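# Move an unpowered 5.7 kg robot arm between desks

## Task

Take the limp, unpowered spare robot arm (5.7 kg, joints swinging freely) out of the open case on one desk and lay it on the other desk. At the end it must be at rest with nothing hanging past any desk edge, and it must stay there without the robot holding it. No part of it may drop freely by more than a few centimetres. The case must still be on its own desk at the end. Release it and back the robot away afterwards. The robot must not topple or finish leaning.

## Robot and tools

ROBOT. A wheeled base carries a column, a tilting head and two six-joint arms (left and right), each ending in a two-finger gripper. Folded, as at the start, it measures 0.73 m long, 0.62 m wide and 1.88 m tall, and its front sits 0.40 m ahead of the column. A loose object may occasionally get a brief shove from outside.

FRAMES. Base frame: origin on the floor midway between the drive wheels, below the column; x forward, y left, z up. left_hand and right_hand are reported in this frame as the point where the fingers meet (tips reach 8 mm further). The hand's z axis is the finger direction (quat_wxyz maps (0,0,1) onto it); its y axis runs along the opening. The odometry frame is the base frame as it was when the scene began. Heading is positive to the left, range -3.142 to 3.142.

execute_actions. Arguments: actions, a list with zero or one action; cameras, a list of names from cam_head_left, cam_head_right, cam_left_wrist, cam_right_wrist, nav_camera, all (omitted or null means all, [] means none). An empty list only returns state and pictures. One action may hold:
- base: exactly one of translate_m (a relative drive in metres from where the base now stands, forward positive, -3 to 3) or rotate_rad (a relative turn on the spot in radians, left/counter-clockwise positive, -3.2 to 3.2). No sideways motion.
- joints: absolute targets keyed by name. head_tilt_rad -0.61 to 1.308 (0 about level, positive looks down). For each arm (left_ or right_ prefix): joint1_rad -2.879 to 2.879, joint2_rad 0 to 3.141, joint3_rad 0 to 3.019, joint4_rad -1.692 to 1.57, joint5_rad -1.57 to 1.57 (positive swings hand to robot's right), joint6_rad -2.094 to 2.094 (positive rolls clockwise viewed from behind), gripper_m 0 to 0.093 (fingertip gap in metres, 0 closed). Done tolerances: head 0.03; joints 1-6 0.045, 0.14, 0.09, 0.055, 0.03, 0.035; gripper 0.003.
- speeds: optional caps for this action only, translate_m 0.05 to 0.8 m/s, rotate_rad 0.1 to 1 rad/s (defaults are the maxima). Speeds do not affect arms.
Base and joint motions start together. A base move needing over 8.667 s, an action over 15 s, an unknown key or an out-of-range number gets the whole call rejected with no motion. Joints left out may still be driving at older targets. If a result reports a stop, later motion calls in that same reply are skipped.

wait(seconds 0 to 10): no new command; returns state and pictures. zoom_image(camera, region [x0,y0,x1,y1] in pixels, top-left origin, at most 504x504) magnifies the latest full picture of a camera. read_manual(section "licences") returns only licence text. finished_scene(scene = current scene number) ends the scene irreversibly and reports success; the goal must already hold steadily.

ARM GEOMETRY. With left joint1 at -1.57 (right at 1.57) and joints 5, 6 at 0, the arm swings in a vertical plane pointing forward, 0.23 m beside the column. Let a = j2 - 0.35, b = 1.05 + j2 - j3, c = b - j4 (c = 1.57 means fingers straight down). Hand point: forward 0.12 + 0.39 sin a + 0.38 cos b + 0.25 cos c, height 1.46 + 0.39 cos a - 0.38 sin b - 0.25 sin c. Example: j2, j3, j4 = 0.93, 0.78, 0.14 gives 0.60 m forward, 1.21 m up. Actual hands sag lower and nearer the column, up to ~5 cm, ~12 cm with heavy or far loads; trust left_hand/right_hand (1-3 cm accuracy). Reach is about 1 m from the shoulder, lowest about 0.47 m high at 0.3 m forward; the floor is out of reach.

LOADS. Tested per-arm capacities with fingers down: 3.2 kg near 0.4 m forward at 0.65-1.2 m height; 2 kg out to 0.6 m at 0.65-1.25 m; 1 kg out to 0.8 m at 0.9-1.2 m; 0.3 kg out to 0.6 m at 0.65-1.6 m. A grip holds roughly 2-6 kg depending on slipperiness. A 5.7 kg object therefore calls for both arms, held close and low, with fingers pointing steeply down (at least ~1.2 rad below horizontal); otherwise the arm settles low and reports time_out or off_target. Lowering or releasing must keep every dangling link from dropping more than a few centimetres.

GRIPPER. Fingers are 7 cm long; outside width is the opening plus 1 cm at tips, plus 5 cm at their base. Hand body 10 x 7 cm; the wrist camera, 9 cm back from the tips, sticks out 11 cm on one side. To grasp, command an opening smaller than the object; off_target is then expected. A reading staying 0.002 m or more above target means something is held.

FRICTION. Changes under ~0.03 rad (0.08 for joints 2, 3) may not move a joint despite done. For gentle contact, step ~0.05 rad per call from the last target. A lowered hand may shift toward the column before lifting.

RESULT LINES. base_status/joint_status: done, off_target (resting short, may still push), contact_stop (base only; wheel stalled), time_out, not_followed with "joint command not followed" and a cause line (a safety check blocked the arm near itself, the other arm, the body or an obstacle; back each moved joint off by 0.05 rad or more, or move the other arm), limit_stop_at_motor_heat. on_its_own covers uncommanded items; "held at" is a held target. A blocked arm keeps pushing; to relax it, resend its measured joints as targets (a loaded arm sinks about 1 cm per kg each time). motor_effort lists left_wheel and right_wheel in percent (peak in brackets, noisy, offset). wheel_motors_off is 1 after overload. base_tilt gives forward/right lean in degrees (~1 degree bias). turned_by_wheels vs turned_by_imu differing by over ~4% and 0.05 rad means slip or collision. Motor temperatures: one block per arm; MOTOR HOT from 85 °C, at 100 °C an OVER-TEMPERATURE FAULT drops that arm and gripper.

BASE. It only stops when a wheel stalls; then reverse 0.05 m before moving or turning again. Desk tops 0.30-1.20 m high can slide over the housing and strike the column. Pushing hard for ~3 s shuts off both wheel motors for 2 s, and the base then does not hold position. A forward tilt drop of 0.5 degrees or more means leaning back: reverse 0.05 m.

CAMERAS. Head cameras sit 1.47-1.58 m up, looking down by about head_tilt_rad, centre up to 0.3 rad off straight ahead. Wrist cameras sit 0.10 m behind the fingertip point, offset toward -x of the hand frame, angled 0.62 rad toward +x; closed fingertips meet the picture centre; picture right is hand -y, up mostly -x. nav_camera is on the base front, 0.23 m high, looking forward.

AVOID: arms striking or pressing each other, tipping the case or robot, long hard pushes, overheating, and dropping the limp arm. The robot keeps its last command while you compose replies.

Each tool is called after "Request:" by a JSON object that holds its "name" and its "arguments", one argument or row to a line.

## Session

Request:
{"name": "execute_actions", "arguments": {
  "actions": [
    {"joints":{"head_tilt_rad":0.6}}
  ]
}}

Scene clock: 0.73 s.
Motor temperatures (°C, as the motors report them): left_arm=[23 22 23 21 22 21] | right_arm=[22 21 21 23 20 24]
base_odometry: x=+0.000 y=+0.000 heading=+0.000 (m, m, rad; odometry frame)
turned_by_wheels: +0.000 (rad since the last result)
turned_by_imu: +0.000 (rad since the last result)
base_tilt: forward=+0.1 right=-0.3 (deg)
base_status: not commanded
joint_positions: head_tilt_rad=+0.618 left_joint1_rad=-1.571 left_joint2_rad=+0.890 left_joint3_rad=+0.416 left_joint4_rad=-0.961 left_joint5_rad=+0.028 left_joint6_rad=-0.093 left_gripper_m=+0.094 right_joint1_rad=+1.573 right_joint2_rad=+0.861 right_joint3_rad=+0.421 right_joint4_rad=-0.966 right_joint5_rad=+0.027 right_joint6_rad=+0.060 right_gripper_m=+0.094
joint_status: all done
wheel_motors_off: 0
motor_effort: left_wheel=+0(0) right_wheel=+2(2) (%)
left_hand: x=+0.1479 y=+0.2197 z=+1.2535 quat_wxyz=(+0.440, +0.048, -0.897, -0.008) (m; base frame)
right_hand: x=+0.1554 y=-0.2296 z=+1.2544 quat_wxyz=(+0.426, -0.020, -0.904, +0.024) (m; base frame)
pictures: cam_head_left, cam_head_right, cam_left_wrist, cam_right_wrist, nav_camera
Images, in order (width x height): cam_head_left 504x504, cam_head_right 504x504, cam_left_wrist 616x616, cam_right_wrist 616x616, nav_camera 504x504.

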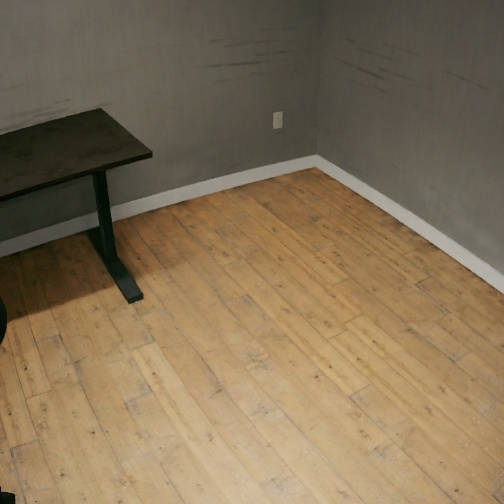

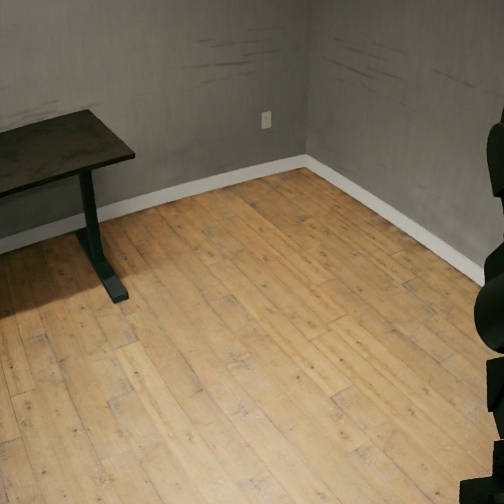

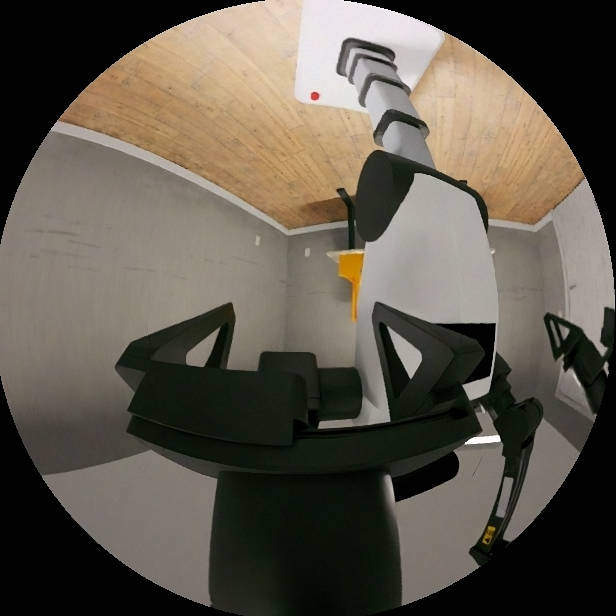

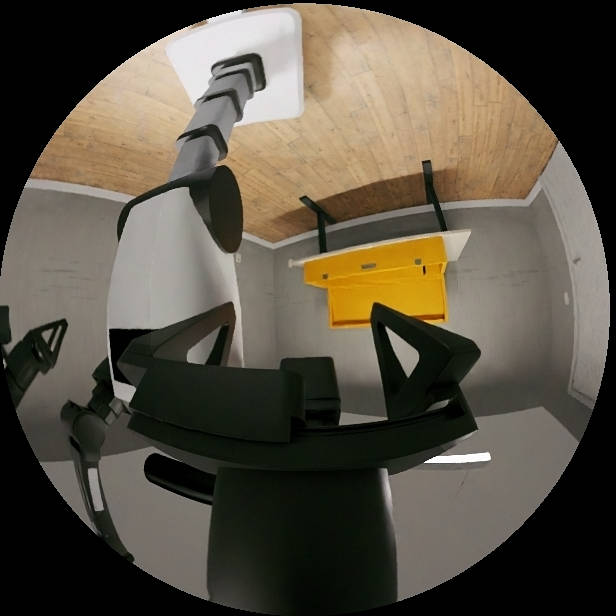

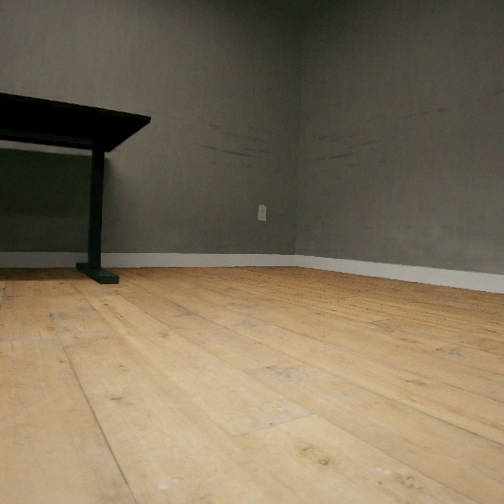

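Request:
{"name": "execute_actions", "arguments": {
  "actions": [
    {"base":{"rotate_rad":3.1}}
  ],
  "cameras": ["cam_head_left","cam_head_right","nav_camera"]
}}

Scene clock: 6.67 s.
Motor temperatures (°C, as the motors report them): left_arm=[23 22 23 21 22 21] | right_arm=[22 21 21 23 20 24]
base_odometry: x=+0.000 y=+0.000 heading=+3.099 (m, m, rad; odometry frame)
turned_by_wheels: +3.099 (rad since the last result)
turned_by_imu: +3.136 (rad since the last result)
base_tilt: forward=+0.0 right=-0.3 (deg)
base_status: done
joint_positions: head_tilt_rad=+0.618 left_joint1_rad=-1.571 left_joint2_rad=+0.890 left_joint3_rad=+0.416 left_joint4_rad=-0.961 left_joint5_rad=+0.028 left_joint6_rad=-0.093 left_gripper_m=+0.094 right_joint1_rad=+1.573 right_joint2_rad=+0.861 right_joint3_rad=+0.421 right_joint4_rad=-0.966 right_joint5_rad=+0.027 right_joint6_rad=+0.060 right_gripper_m=+0.094
joint_status: not commanded
wheel_motors_off: 0
motor_effort: left_wheel=-3(35) right_wheel=+4(43) (%)
left_hand: x=+0.1479 y=+0.2197 z=+1.2535 quat_wxyz=(+0.440, +0.048, -0.897, -0.008) (m; base frame)
right_hand: x=+0.1556 y=-0.2296 z=+1.2544 quat_wxyz=(+0.426, -0.020, -0.904, +0.024) (m; base frame)
pictures: cam_head_left, cam_head_right, nav_camera
Images, in order (width x height): cam_head_left 504x504, cam_head_right 504x504, nav_camera 504x504.

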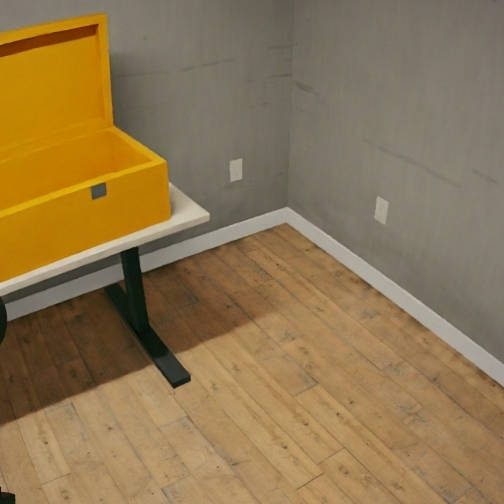

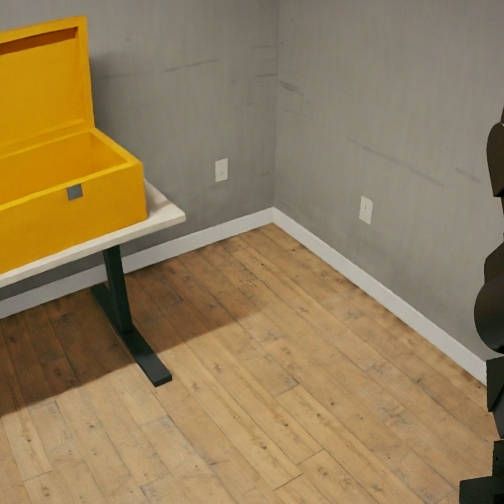

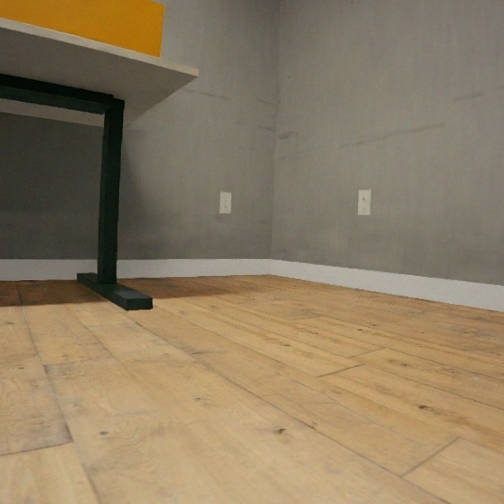

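Request:
{"name": "execute_actions", "arguments": {
  "actions": [
    {"base":{"rotate_rad":0.6},"joints":{"head_tilt_rad":0.7}}
  ],
  "cameras": ["cam_head_left","cam_head_right","nav_camera"]
}}

Scene clock: 9.67 s.
Motor temperatures (°C, as the motors report them): left_arm=[23 22 23 21 22 21] | right_arm=[22 21 21 23 20 24]
base_odometry: x=+0.000 y=+0.000 heading=-2.585 (m, m, rad; odometry frame)
turned_by_wheels: +0.599 (rad since the last result)
turned_by_imu: +0.608 (rad since the last result)
base_tilt: forward=+0.1 right=-0.3 (deg)
base_status: done
joint_positions: head_tilt_rad=+0.703 left_joint1_rad=-1.571 left_joint2_rad=+0.890 left_joint3_rad=+0.416 left_joint4_rad=-0.961 left_joint5_rad=+0.028 left_joint6_rad=-0.093 left_gripper_m=+0.094 right_joint1_rad=+1.573 right_joint2_rad=+0.861 right_joint3_rad=+0.421 right_joint4_rad=-0.966 right_joint5_rad=+0.027 right_joint6_rad=+0.060 right_gripper_m=+0.094
joint_status: all done
wheel_motors_off: 0
motor_effort: left_wheel=-3(21) right_wheel=+3(30) (%)
left_hand: x=+0.1479 y=+0.2197 z=+1.2535 quat_wxyz=(+0.440, +0.048, -0.897, -0.008) (m; base frame)
right_hand: x=+0.1556 y=-0.2296 z=+1.2544 quat_wxyz=(+0.426, -0.020, -0.904, +0.024) (m; base frame)
pictures: cam_head_left, cam_head_right, nav_camera
Images, in order (width x height): cam_head_left 504x504, cam_head_right 504x504, nav_camera 504x504.

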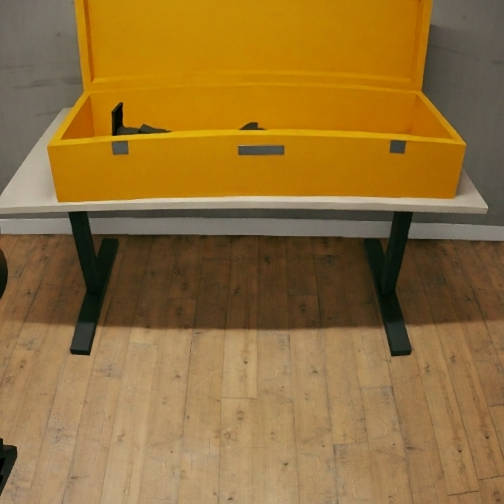

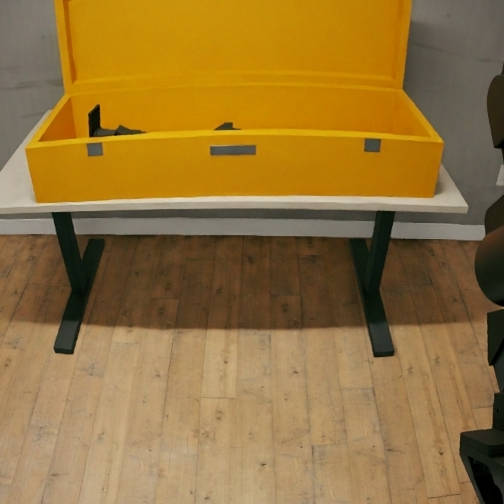

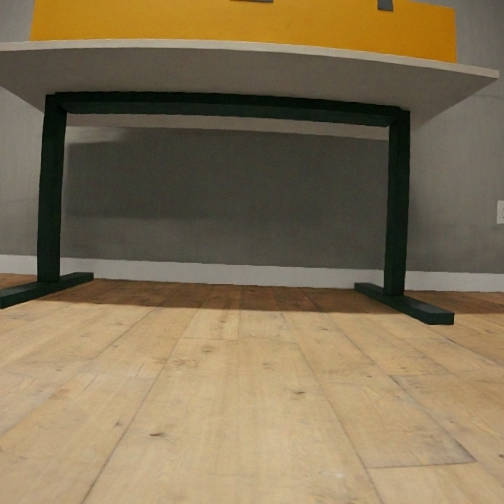

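Request:
{"name": "execute_actions", "arguments": {
  "actions": [
    {"base":{"translate_m":0.55},"joints":{"head_tilt_rad":0.85}}
  ]
}}

Scene clock: 13.73 s.
Motor temperatures (°C, as the motors report them): left_arm=[23 22 23 21 22 21] | right_arm=[22 21 21 23 20 24]
base_odometry: x=-0.467 y=-0.291 heading=-2.585 (m, m, rad; odometry frame)
turned_by_wheels: +0.000 (rad since the last result)
turned_by_imu: +0.002 (rad since the last result)
base_tilt: forward=+0.1 right=-0.3 (deg)
base_status: done
joint_positions: head_tilt_rad=+0.852 left_joint1_rad=-1.571 left_joint2_rad=+0.890 left_joint3_rad=+0.419 left_joint4_rad=-0.961 left_joint5_rad=+0.028 left_joint6_rad=-0.093 left_gripper_m=+0.094 right_joint1_rad=+1.573 right_joint2_rad=+0.861 right_joint3_rad=+0.423 right_joint4_rad=-0.966 right_joint5_rad=+0.027 right_joint6_rad=+0.060 right_gripper_m=+0.094
joint_status: all done
wheel_motors_off: 0
motor_effort: left_wheel=+0(41) right_wheel=+1(62) (%)
left_hand: x=+0.1495 y=+0.2197 z=+1.2530 quat_wxyz=(+0.439, +0.048, -0.897, -0.008) (m; base frame)
right_hand: x=+0.1569 y=-0.2296 z=+1.2540 quat_wxyz=(+0.425, -0.020, -0.905, +0.024) (m; base frame)
pictures: cam_head_left, cam_head_right, cam_left_wrist, cam_right_wrist, nav_camera
Images, in order (width x height): cam_head_left 504x504, cam_head_right 504x504, cam_left_wrist 616x616, cam_right_wrist 616x616, nav_camera 504x504.

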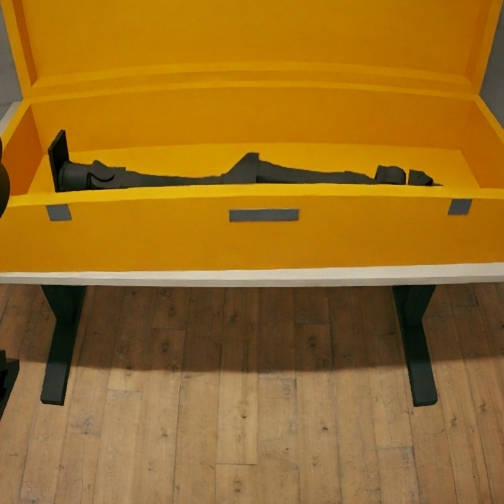

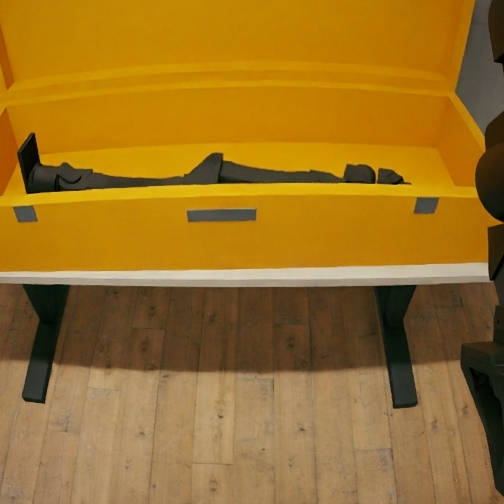

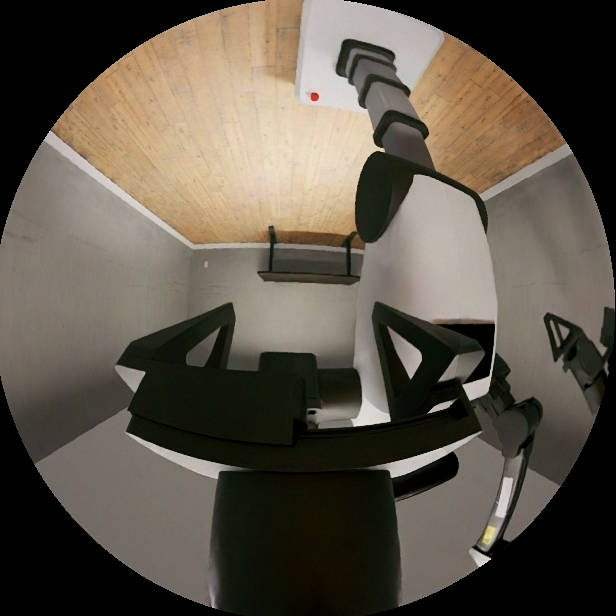

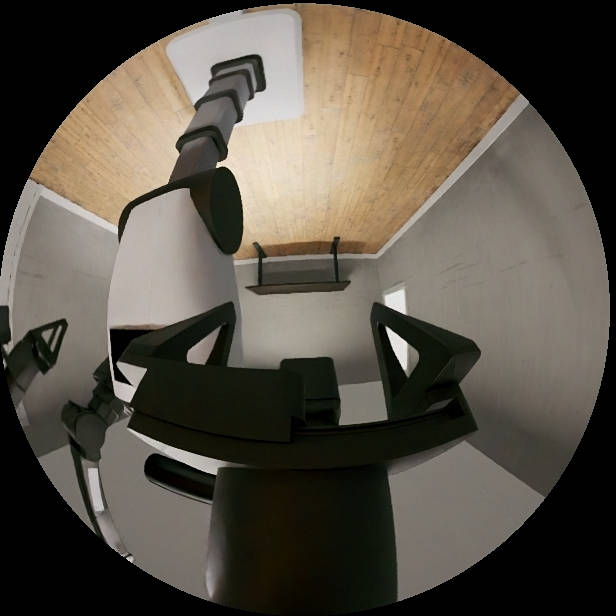

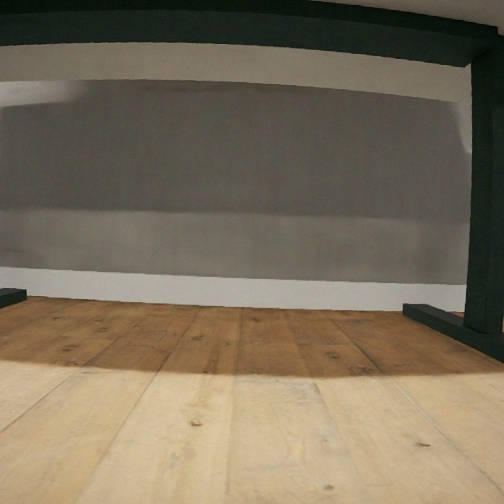

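Request:
{"name": "execute_actions", "arguments": {
  "actions": [
    {"joints":{"head_tilt_rad":1.1,"left_joint2_rad":1.1,"left_joint3_rad":0.8,"left_joint4_rad":-0.22,"left_joint6_rad":1.57,"right_joint2_rad":1.1,"right_joint3_rad":0.8,"right_joint4_rad":-0.22,"right_joint6_rad":-1.57}}
  ],
  "cameras": []
}}

Request:
{"name": "execute_actions", "arguments": {
  "actions": [
    {"base":{"translate_m":0.4},"speeds":{"translate_m":0.2}}
  ]
}}

Scene clock: 22.37 s.
Motor temperatures (°C, as the motors report them): left_arm=[23 22 23 21 22 21] | right_arm=[22 22 21 23 20 24]
base_odometry: x=-0.467 y=-0.291 heading=-2.585 (m, m, rad; odometry frame)
turned_by_wheels: +0.000 (rad since the last result)
turned_by_imu: +0.001 (rad since the last result)
base_tilt: forward=+0.1 right=-0.2 (deg)
base_status: not commanded
joint_positions: head_tilt_rad=+1.099 left_joint1_rad=-1.571 left_joint2_rad=+1.102 left_joint3_rad=+0.801 left_joint4_rad=-0.234 left_joint5_rad=+0.028 left_joint6_rad=+1.558 left_gripper_m=+0.094 right_joint1_rad=+1.573 right_joint2_rad=+1.104 right_joint3_rad=+0.803 right_joint4_rad=-0.230 right_joint5_rad=+0.027 right_joint6_rad=-1.562 right_gripper_m=+0.094
joint_status: all done
wheel_motors_off: 0
motor_effort: left_wheel=-1(2) right_wheel=-1(2) (%)
left_hand: x=+0.4694 y=+0.2196 z=+1.1178 quat_wxyz=(-0.006, -0.702, -0.712, +0.014) (m; base frame)
right_hand: x=+0.4708 y=-0.2289 z=+1.1175 quat_wxyz=(+0.011, +0.704, -0.710, +0.006) (m; base frame)
pictures: none
No camera images: the call's "cameras" was empty. Leave "cameras" out to get every camera's image.

Scene clock: 25.33 s.
Motor temperatures (°C, as the motors report them): left_arm=[23 22 23 21 22 21] | right_arm=[22 22 21 23 20 24]
base_odometry: x=-0.807 y=-0.502 heading=-2.585 (m, m, rad; odometry frame)
turned_by_wheels: +0.000 (rad since the last result)
turned_by_imu: +0.001 (rad since the last result)
base_tilt: forward=+0.1 right=-0.3 (deg)
base_status: done
joint_positions: head_tilt_rad=+1.100 left_joint1_rad=-1.571 left_joint2_rad=+1.102 left_joint3_rad=+0.797 left_joint4_rad=-0.232 left_joint5_rad=+0.028 left_joint6_rad=+1.558 left_gripper_m=+0.094 right_joint1_rad=+1.573 right_joint2_rad=+1.102 right_joint3_rad=+0.798 right_joint4_rad=-0.229 right_joint5_rad=+0.027 right_joint6_rad=-1.562 right_gripper_m=+0.094
joint_status: not commanded
wheel_motors_off: 0
motor_effort: left_wheel=+0(28) right_wheel=+1(41) (%)
left_hand: x=+0.4675 y=+0.2196 z=+1.1175 quat_wxyz=(-0.005, -0.702, -0.712, +0.015) (m; base frame)
right_hand: x=+0.4684 y=-0.2289 z=+1.1174 quat_wxyz=(+0.012, +0.704, -0.710, +0.005) (m; base frame)
pictures: cam_head_left, cam_head_right, cam_left_wrist, cam_right_wrist, nav_camera
Images, in order (width x height): cam_head_left 504x504, cam_head_right 504x504, cam_left_wrist 616x616, cam_right_wrist 616x616, nav_camera 504x504.

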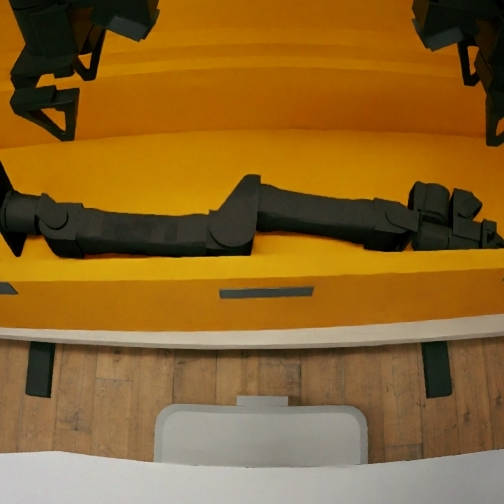

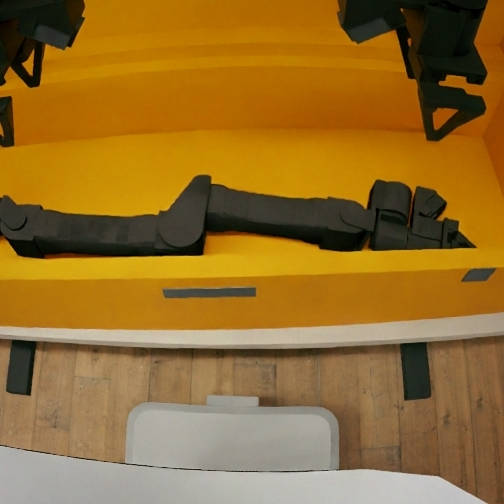

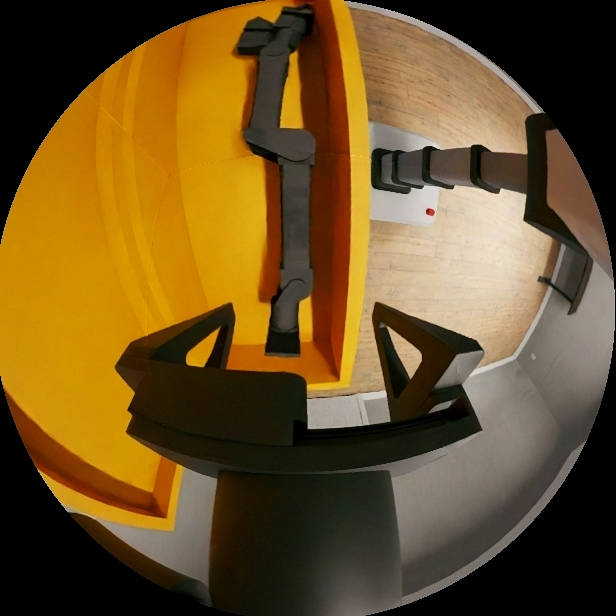

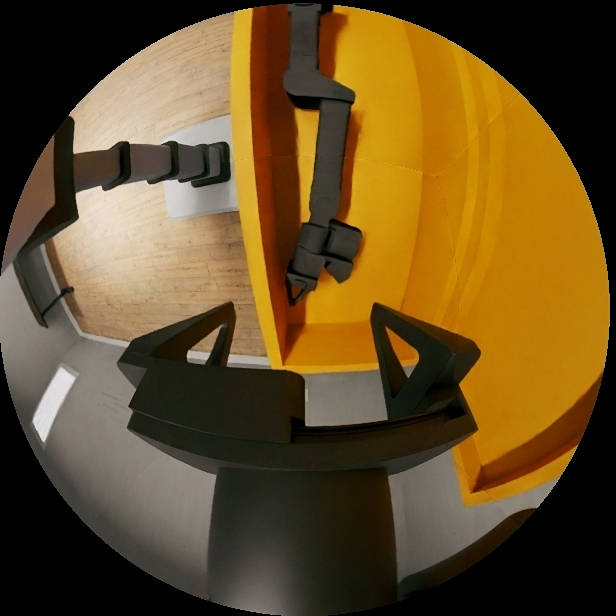

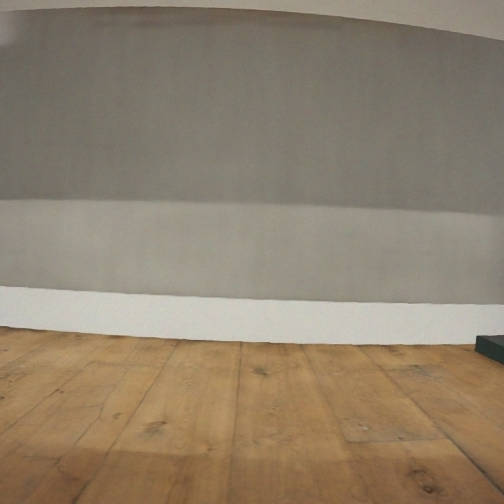

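Request:
{"name": "execute_actions", "arguments": {
  "actions": [
    {"joints":{"left_joint1_rad":-1.35,"left_joint5_rad":0.19,"left_joint2_rad":1.7,"left_joint3_rad":1.1,"left_joint4_rad":0.08,"right_joint2_rad":1.7,"right_joint3_rad":1.1,"right_joint4_rad":0.08}}
  ],
  "cameras": ["cam_head_left","cam_left_wrist","cam_right_wrist"]
}}

Scene clock: 35.90 s.
Motor temperatures (°C, as the motors report them): left_arm=[23 23 23 21 22 21] | right_arm=[22 22 21 23 20 24]
base_odometry: x=-0.807 y=-0.502 heading=-2.585 (m, m, rad; odometry frame)
turned_by_wheels: +0.000 (rad since the last result)
turned_by_imu: +0.001 (rad since the last result)
base_tilt: forward=+0.1 right=-0.3 (deg)
base_status: not commanded
joint_positions: head_tilt_rad=+1.100 left_joint1_rad=-1.344 left_joint2_rad=+1.724 left_joint3_rad=+1.101 left_joint4_rad=+0.081 left_joint5_rad=+0.188 left_joint6_rad=+1.559 left_gripper_m=+0.094 right_joint1_rad=+1.574 right_joint2_rad=+1.710 right_joint3_rad=+1.099 right_joint4_rad=+0.091 right_joint5_rad=+0.027 right_joint6_rad=-1.567 right_gripper_m=+0.094
joint_status: all done
wheel_motors_off: 0
motor_effort: left_wheel=+0(3) right_wheel=+0(5) (%)
left_hand: x=+0.4546 y=+0.3429 z=+0.9156 quat_wxyz=(+0.005, -0.660, -0.751, +0.000) (m; base frame)
right_hand: x=+0.4678 y=-0.2279 z=+0.9087 quat_wxyz=(+0.007, +0.706, -0.708, +0.010) (m; base frame)
pictures: cam_head_left, cam_left_wrist, cam_right_wrist
Images, in order (width x height): cam_head_left 504x504, cam_left_wrist 616x616, cam_right_wrist 616x616.

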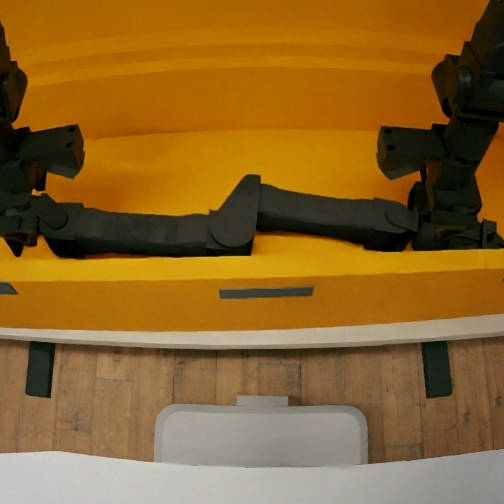

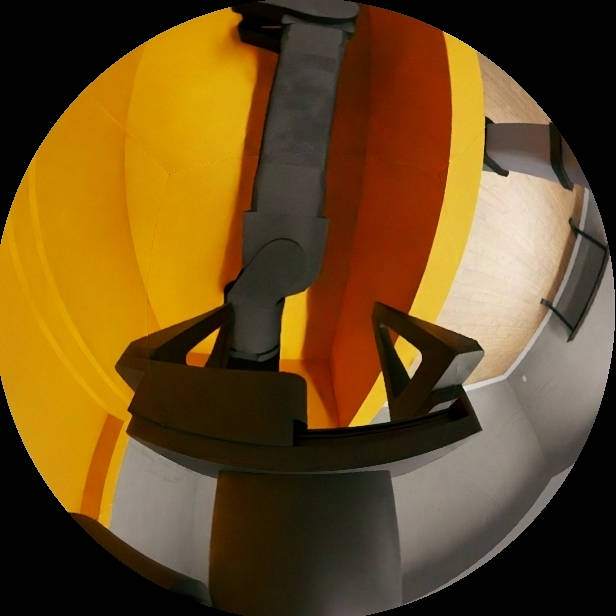

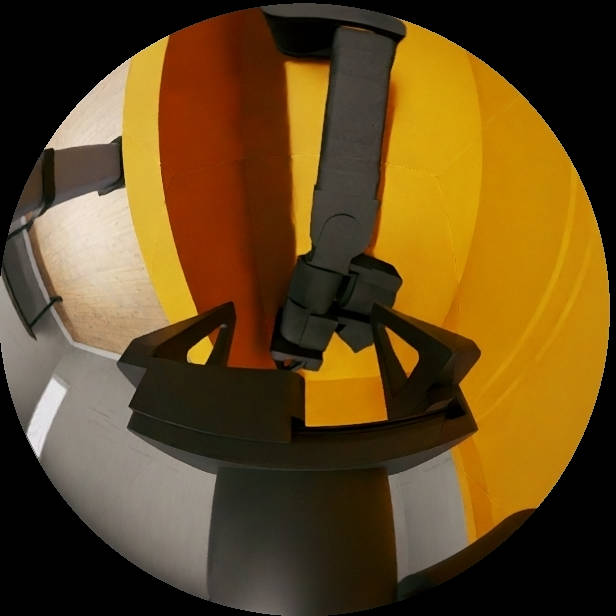

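Request:
{"name": "execute_actions", "arguments": {
  "actions": [
    {"base":{"translate_m":0.025},"joints":{"left_joint1_rad":-1.5,"left_joint5_rad":0.07,"right_joint1_rad":1.73,"right_joint5_rad":0.16}}
  ],
  "cameras": ["cam_head_left","cam_left_wrist","cam_right_wrist"]
}}

Scene clock: 39.93 s.
Motor temperatures (°C, as the motors report them): left_arm=[23 23 23 21 22 21] | right_arm=[22 23 21 23 20 24]
base_odometry: x=-0.828 y=-0.515 heading=-2.585 (m, m, rad; odometry frame)
turned_by_wheels: +0.000 (rad since the last result)
turned_by_imu: +0.001 (rad since the last result)
base_tilt: forward=+0.1 right=-0.3 (deg)
base_status: done
joint_positions: head_tilt_rad=+1.100 left_joint1_rad=-1.499 left_joint2_rad=+1.719 left_joint3_rad=+1.106 left_joint4_rad=+0.081 left_joint5_rad=+0.072 left_joint6_rad=+1.559 left_gripper_m=+0.094 right_joint1_rad=+1.729 right_joint2_rad=+1.707 right_joint3_rad=+1.104 right_joint4_rad=+0.089 right_joint5_rad=+0.157 right_joint6_rad=-1.567 right_gripper_m=+0.094
joint_status: all done
wheel_motors_off: 0
motor_effort: left_wheel=+0(32) right_wheel=+0(39) (%)
left_hand: x=+0.4642 y=+0.2601 z=+0.9066 quat_wxyz=(-0.001, -0.690, -0.724, +0.006) (m; base frame)
right_hand: x=+0.4705 y=-0.1467 z=+0.9155 quat_wxyz=(+0.001, +0.733, -0.681, +0.013) (m; base frame)
pictures: cam_head_left, cam_left_wrist, cam_right_wrist
Images, in order (width x height): cam_head_left 504x504, cam_left_wrist 616x616, cam_right_wrist 616x616.

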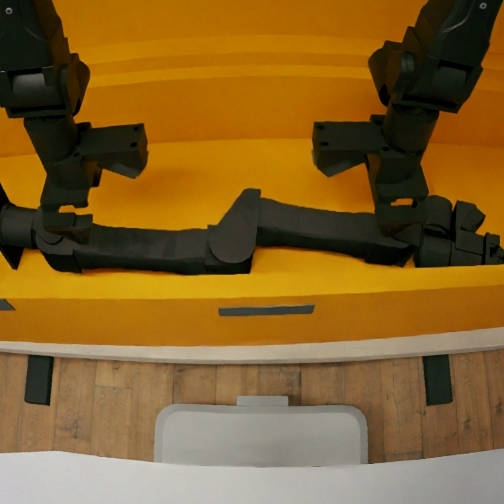

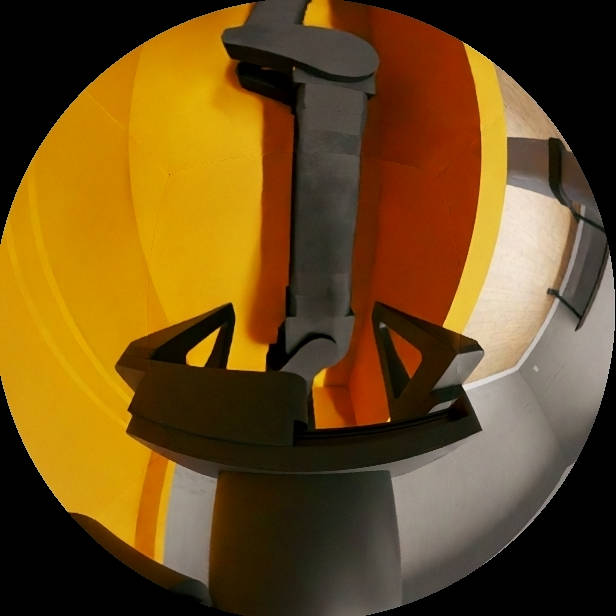

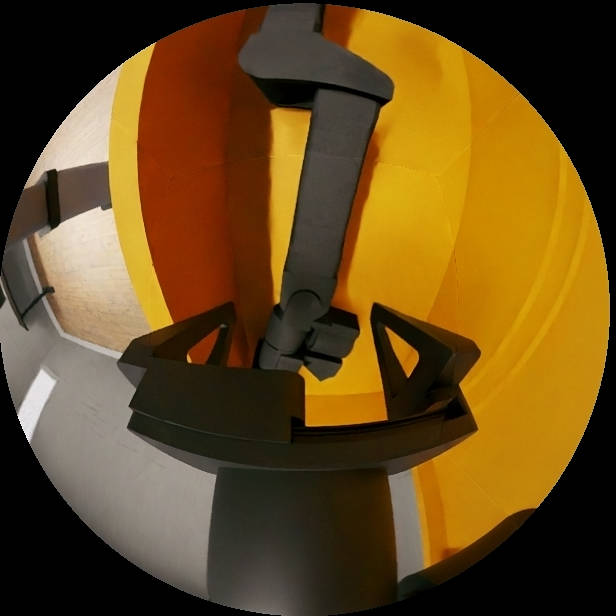

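Request:
{"name": "execute_actions", "arguments": {
  "actions": [
    {"joints":{"left_joint1_rad":-1.56,"left_joint5_rad":0.02,"right_joint1_rad":1.82,"right_joint5_rad":0.24,"left_joint2_rad":1.82,"left_joint3_rad":1.19,"left_joint4_rad":0.1,"right_joint2_rad":1.82,"right_joint3_rad":1.19,"right_joint4_rad":0.1}}
  ],
  "cameras": ["cam_head_left","cam_left_wrist","cam_right_wrist"]
}}

Scene clock: 43.73 s.
Motor temperatures (°C, as the motors report them): left_arm=[23 23 23 21 22 21] | right_arm=[22 23 21 23 20 24]
base_odometry: x=-0.828 y=-0.515 heading=-2.585 (m, m, rad; odometry frame)
turned_by_wheels: +0.000 (rad since the last result)
turned_by_imu: +0.001 (rad since the last result)
base_tilt: forward=+0.1 right=-0.3 (deg)
base_status: not commanded
joint_positions: head_tilt_rad=+1.100 left_joint1_rad=-1.566 left_joint2_rad=+1.801 left_joint3_rad=+1.189 left_joint4_rad=+0.092 left_joint5_rad=+0.021 left_joint6_rad=+1.559 left_gripper_m=+0.094 right_joint1_rad=+1.826 right_joint2_rad=+1.820 right_joint3_rad=+1.188 right_joint4_rad=+0.095 right_joint5_rad=+0.237 right_joint6_rad=-1.567 right_gripper_m=+0.094
joint_status: all done
wheel_motors_off: 0
motor_effort: left_wheel=+0(2) right_wheel=+0(1) (%)
left_hand: x=+0.4735 y=+0.2240 z=+0.8744 quat_wxyz=(-0.008, -0.702, -0.712, +0.005) (m; base frame)
right_hand: x=+0.4556 y=-0.0888 z=+0.8831 quat_wxyz=(+0.006, +0.750, -0.661, +0.006) (m; base frame)
pictures: cam_head_left, cam_left_wrist, cam_right_wrist
Images, in order (width x height): cam_head_left 504x504, cam_left_wrist 616x616, cam_right_wrist 616x616.

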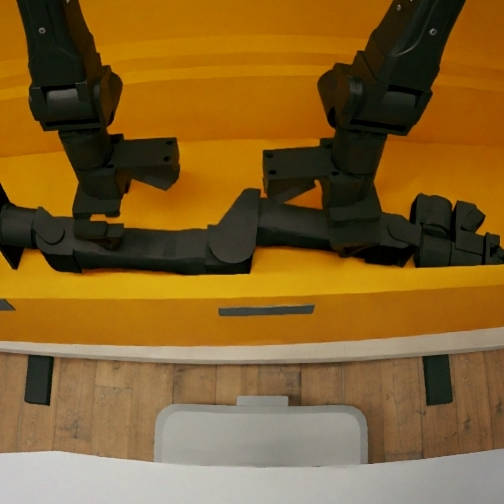

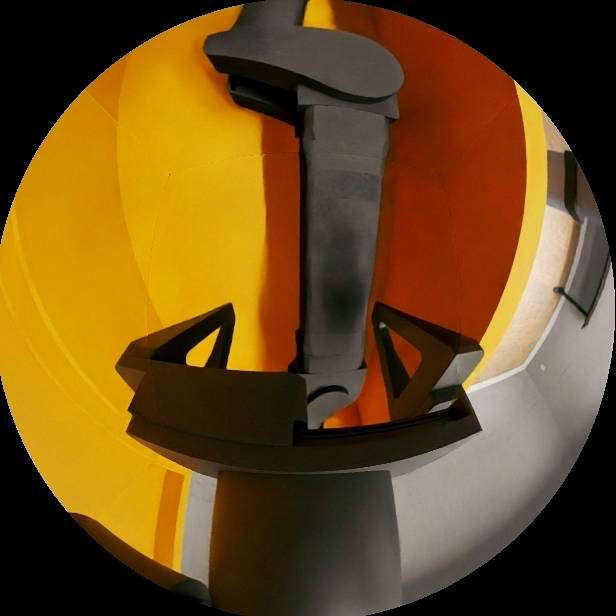

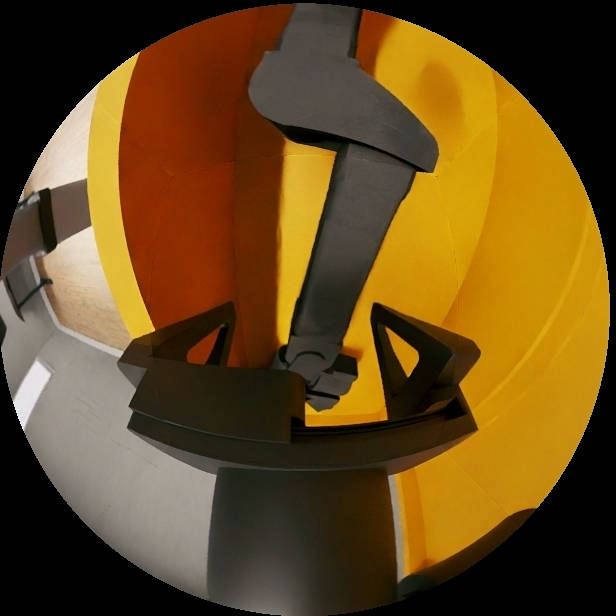

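Request:
{"name": "execute_actions", "arguments": {
  "actions": [
    {"joints":{"left_joint2_rad":1.97,"left_joint3_rad":1.28,"left_joint4_rad":0.17,"right_joint2_rad":2.0,"right_joint3_rad":1.39,"right_joint4_rad":0.09}}
  ],
  "cameras": ["cam_head_left","cam_left_wrist","cam_right_wrist"]
}}

Scene clock: 47.77 s.
Motor temperatures (°C, as the motors report them): left_arm=[23 23 23 21 22 21] | right_arm=[22 23 21 23 20 24]
base_odometry: x=-0.828 y=-0.515 heading=-2.585 (m, m, rad; odometry frame)
turned_by_wheels: +0.000 (rad since the last result)
turned_by_imu: +0.001 (rad since the last result)
base_tilt: forward=+0.1 right=-0.3 (deg)
base_status: not commanded
joint_positions: head_tilt_rad=+1.100 left_joint1_rad=-1.566 left_joint2_rad=+1.832 left_joint3_rad=+1.229 left_joint4_rad=+0.123 left_joint5_rad=+0.021 left_joint6_rad=+1.558 left_gripper_m=+0.094 right_joint1_rad=+1.826 right_joint2_rad=+2.001 right_joint3_rad=+1.394 right_joint4_rad=+0.098 right_joint5_rad=+0.238 right_joint6_rad=-1.567 right_gripper_m=+0.094
joint_status: all done
wheel_motors_off: 0
motor_effort: left_wheel=+0(2) right_wheel=+0(3) (%)
left_hand: x=+0.4875 y=+0.2241 z=+0.8623 quat_wxyz=(-0.021, -0.702, -0.712, -0.009) (m; base frame)
right_hand: x=+0.4717 y=-0.0715 z=+0.8147 quat_wxyz=(-0.005, +0.748, -0.664, +0.016) (m; base frame)
pictures: cam_head_left, cam_left_wrist, cam_right_wrist
Images, in order (width x height): cam_head_left 504x504, cam_left_wrist 616x616, cam_right_wrist 616x616.

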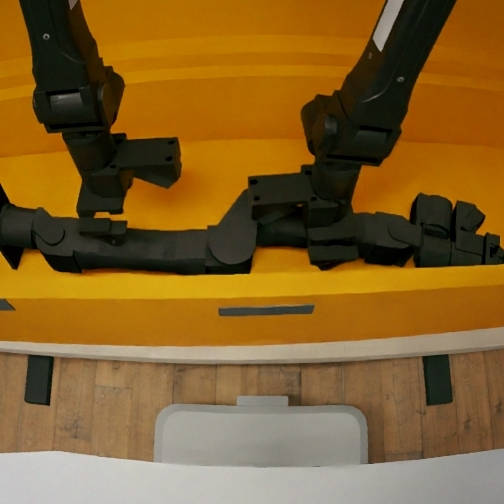

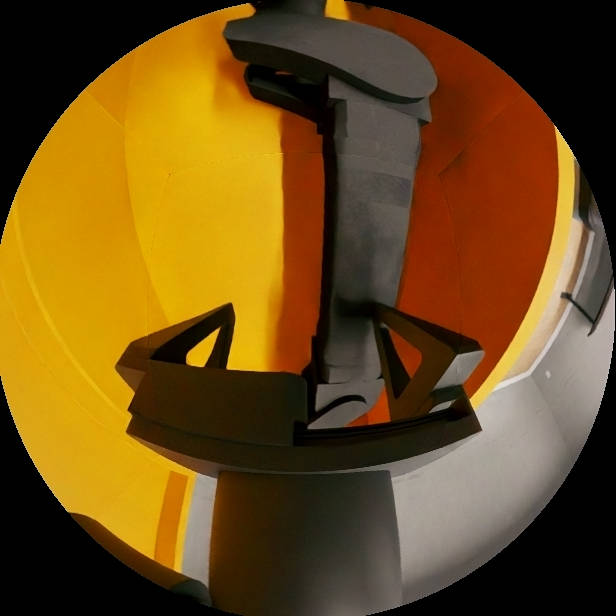

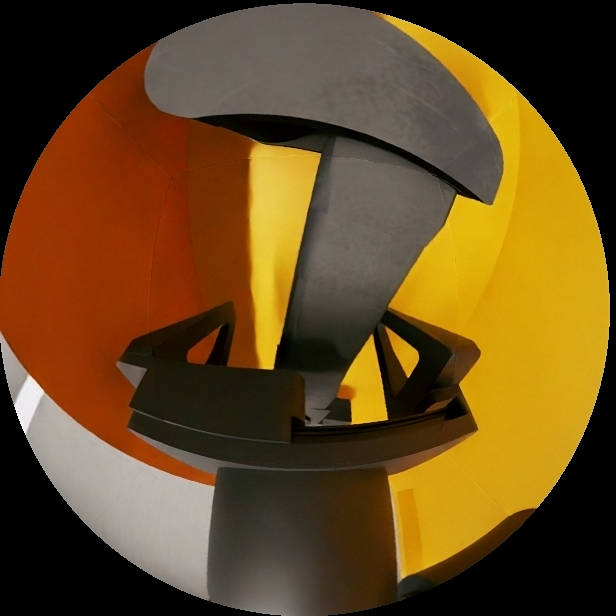

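Request:
{"name": "execute_actions", "arguments": {
  "actions": [
    {"joints":{"left_joint2_rad":1.76,"left_joint3_rad":1.03,"left_joint4_rad":0.2}}
  ],
  "cameras": ["cam_left_wrist"]
}}

Request:
{"name": "execute_actions", "arguments": {
  "actions": [
    {"joints":{"left_joint2_rad":1.97,"left_joint3_rad":1.21,"left_joint4_rad":0.23,"right_joint2_rad":2.06,"right_joint3_rad":1.44,"right_joint6_rad":-1.4}}
  ],
  "cameras": ["cam_head_left","cam_left_wrist","cam_right_wrist"]
}}

Scene clock: 51.90 s.
Motor temperatures (°C, as the motors report them): left_arm=[23 23 23 21 22 21] | right_arm=[22 23 21 23 20 24]
base_odometry: x=-0.828 y=-0.515 heading=-2.585 (m, m, rad; odometry frame)
turned_by_wheels: +0.000 (rad since the last result)
turned_by_imu: +0.001 (rad since the last result)
base_tilt: forward=+0.0 right=-0.3 (deg)
base_status: not commanded
joint_positions: head_tilt_rad=+1.100 left_joint1_rad=-1.565 left_joint2_rad=+1.774 left_joint3_rad=+1.040 left_joint4_rad=+0.200 left_joint5_rad=+0.020 left_joint6_rad=+1.557 left_gripper_m=+0.094 right_joint1_rad=+1.826 right_joint2_rad=+2.001 right_joint3_rad=+1.394 right_joint4_rad=+0.098 right_joint5_rad=+0.238 right_joint6_rad=-1.567 right_gripper_m=+0.094
joint_status: all done
wheel_motors_off: 0
motor_effort: left_wheel=+0(1) right_wheel=+0(3) (%)
left_hand: x=+0.4224 y=+0.2248 z=+0.8914 quat_wxyz=(-0.002, -0.701, -0.713, +0.009) (m; base frame)
right_hand: x=+0.4714 y=-0.0715 z=+0.8147 quat_wxyz=(-0.005, +0.748, -0.664, +0.016) (m; base frame)
pictures: cam_left_wrist
Images, in order (width x height): cam_left_wrist 616x616.

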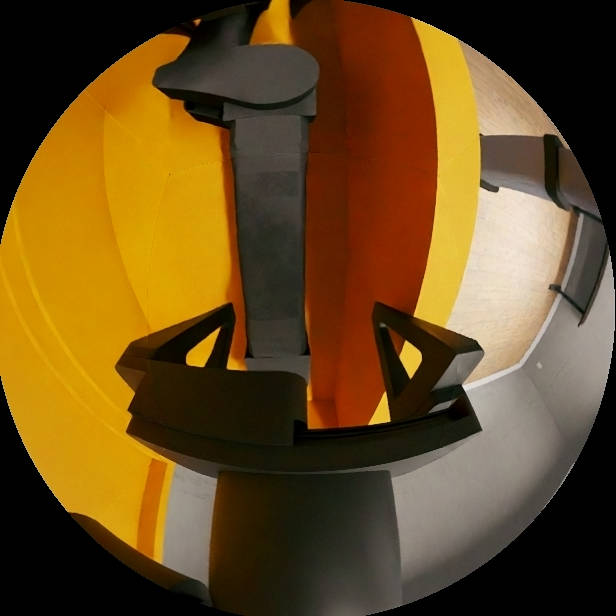

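Scene clock: 52.77 s.
Motor temperatures (°C, as the motors report them): left_arm=[23 23 23 21 22 21] | right_arm=[22 23 21 23 20 24]
base_odometry: x=-0.828 y=-0.515 heading=-2.585 (m, m, rad; odometry frame)
turned_by_wheels: +0.000 (rad since the last result)
turned_by_imu: +0.000 (rad since the last result)
base_tilt: forward=+0.0 right=-0.3 (deg)
base_status: not commanded
joint_positions: head_tilt_rad=+1.100 left_joint1_rad=-1.564 left_joint2_rad=+1.957 left_joint3_rad=+1.223 left_joint4_rad=+0.227 left_joint5_rad=+0.020 left_joint6_rad=+1.556 left_gripper_m=+0.094 right_joint1_rad=+1.826 right_joint2_rad=+2.049 right_joint3_rad=+1.443 right_joint4_rad=+0.098 right_joint5_rad=+0.238 right_joint6_rad=-1.408 right_gripper_m=+0.094
joint_status: all done
wheel_motors_off: 0
motor_effort: left_wheel=+0(1) right_wheel=+0(1) (%)
left_hand: x=+0.4325 y=+0.2260 z=+0.8215 quat_wxyz=(-0.011, -0.701, -0.713, -0.001) (m; base frame)
right_hand: x=+0.4702 y=-0.0677 z=+0.7968 quat_wxyz=(-0.006, +0.693, -0.721, +0.016) (m; base frame)
pictures: cam_head_left, cam_left_wrist, cam_right_wrist
Images, in order (width x height): cam_head_left 504x504, cam_left_wrist 616x616, cam_right_wrist 616x616.

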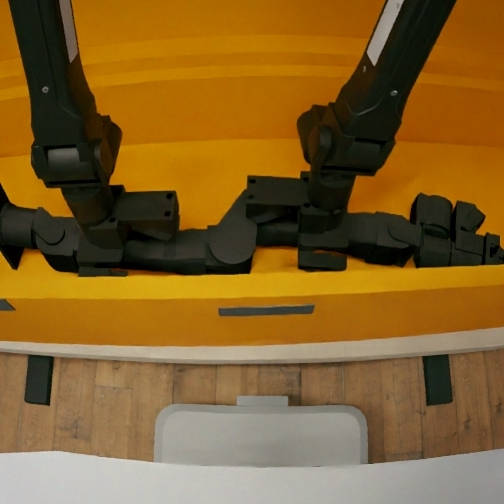

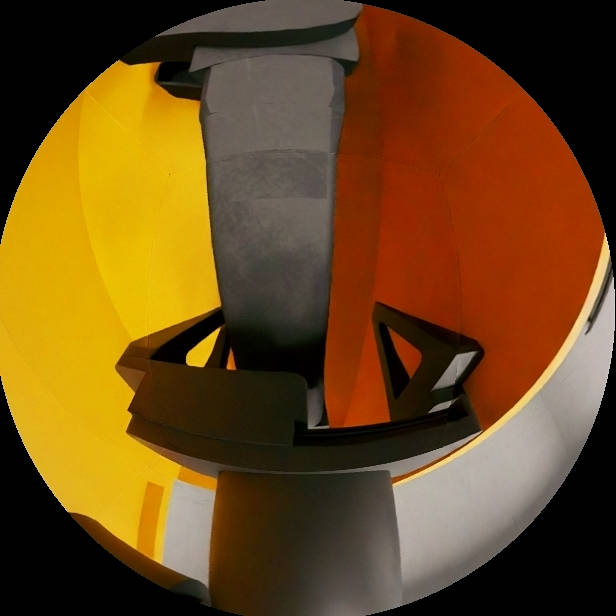

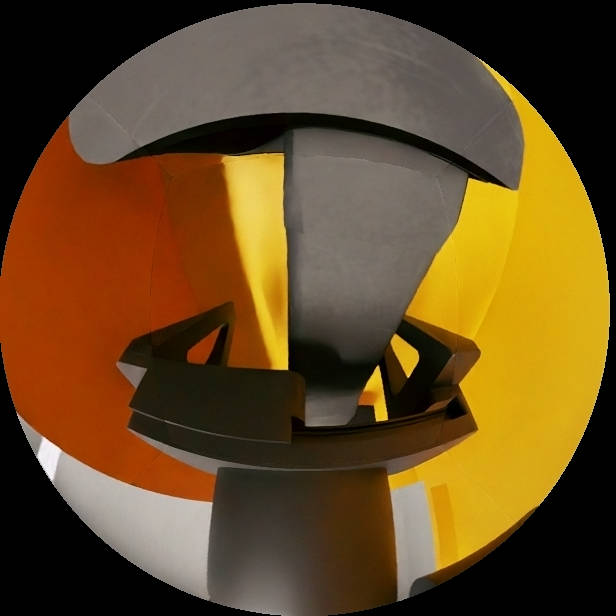

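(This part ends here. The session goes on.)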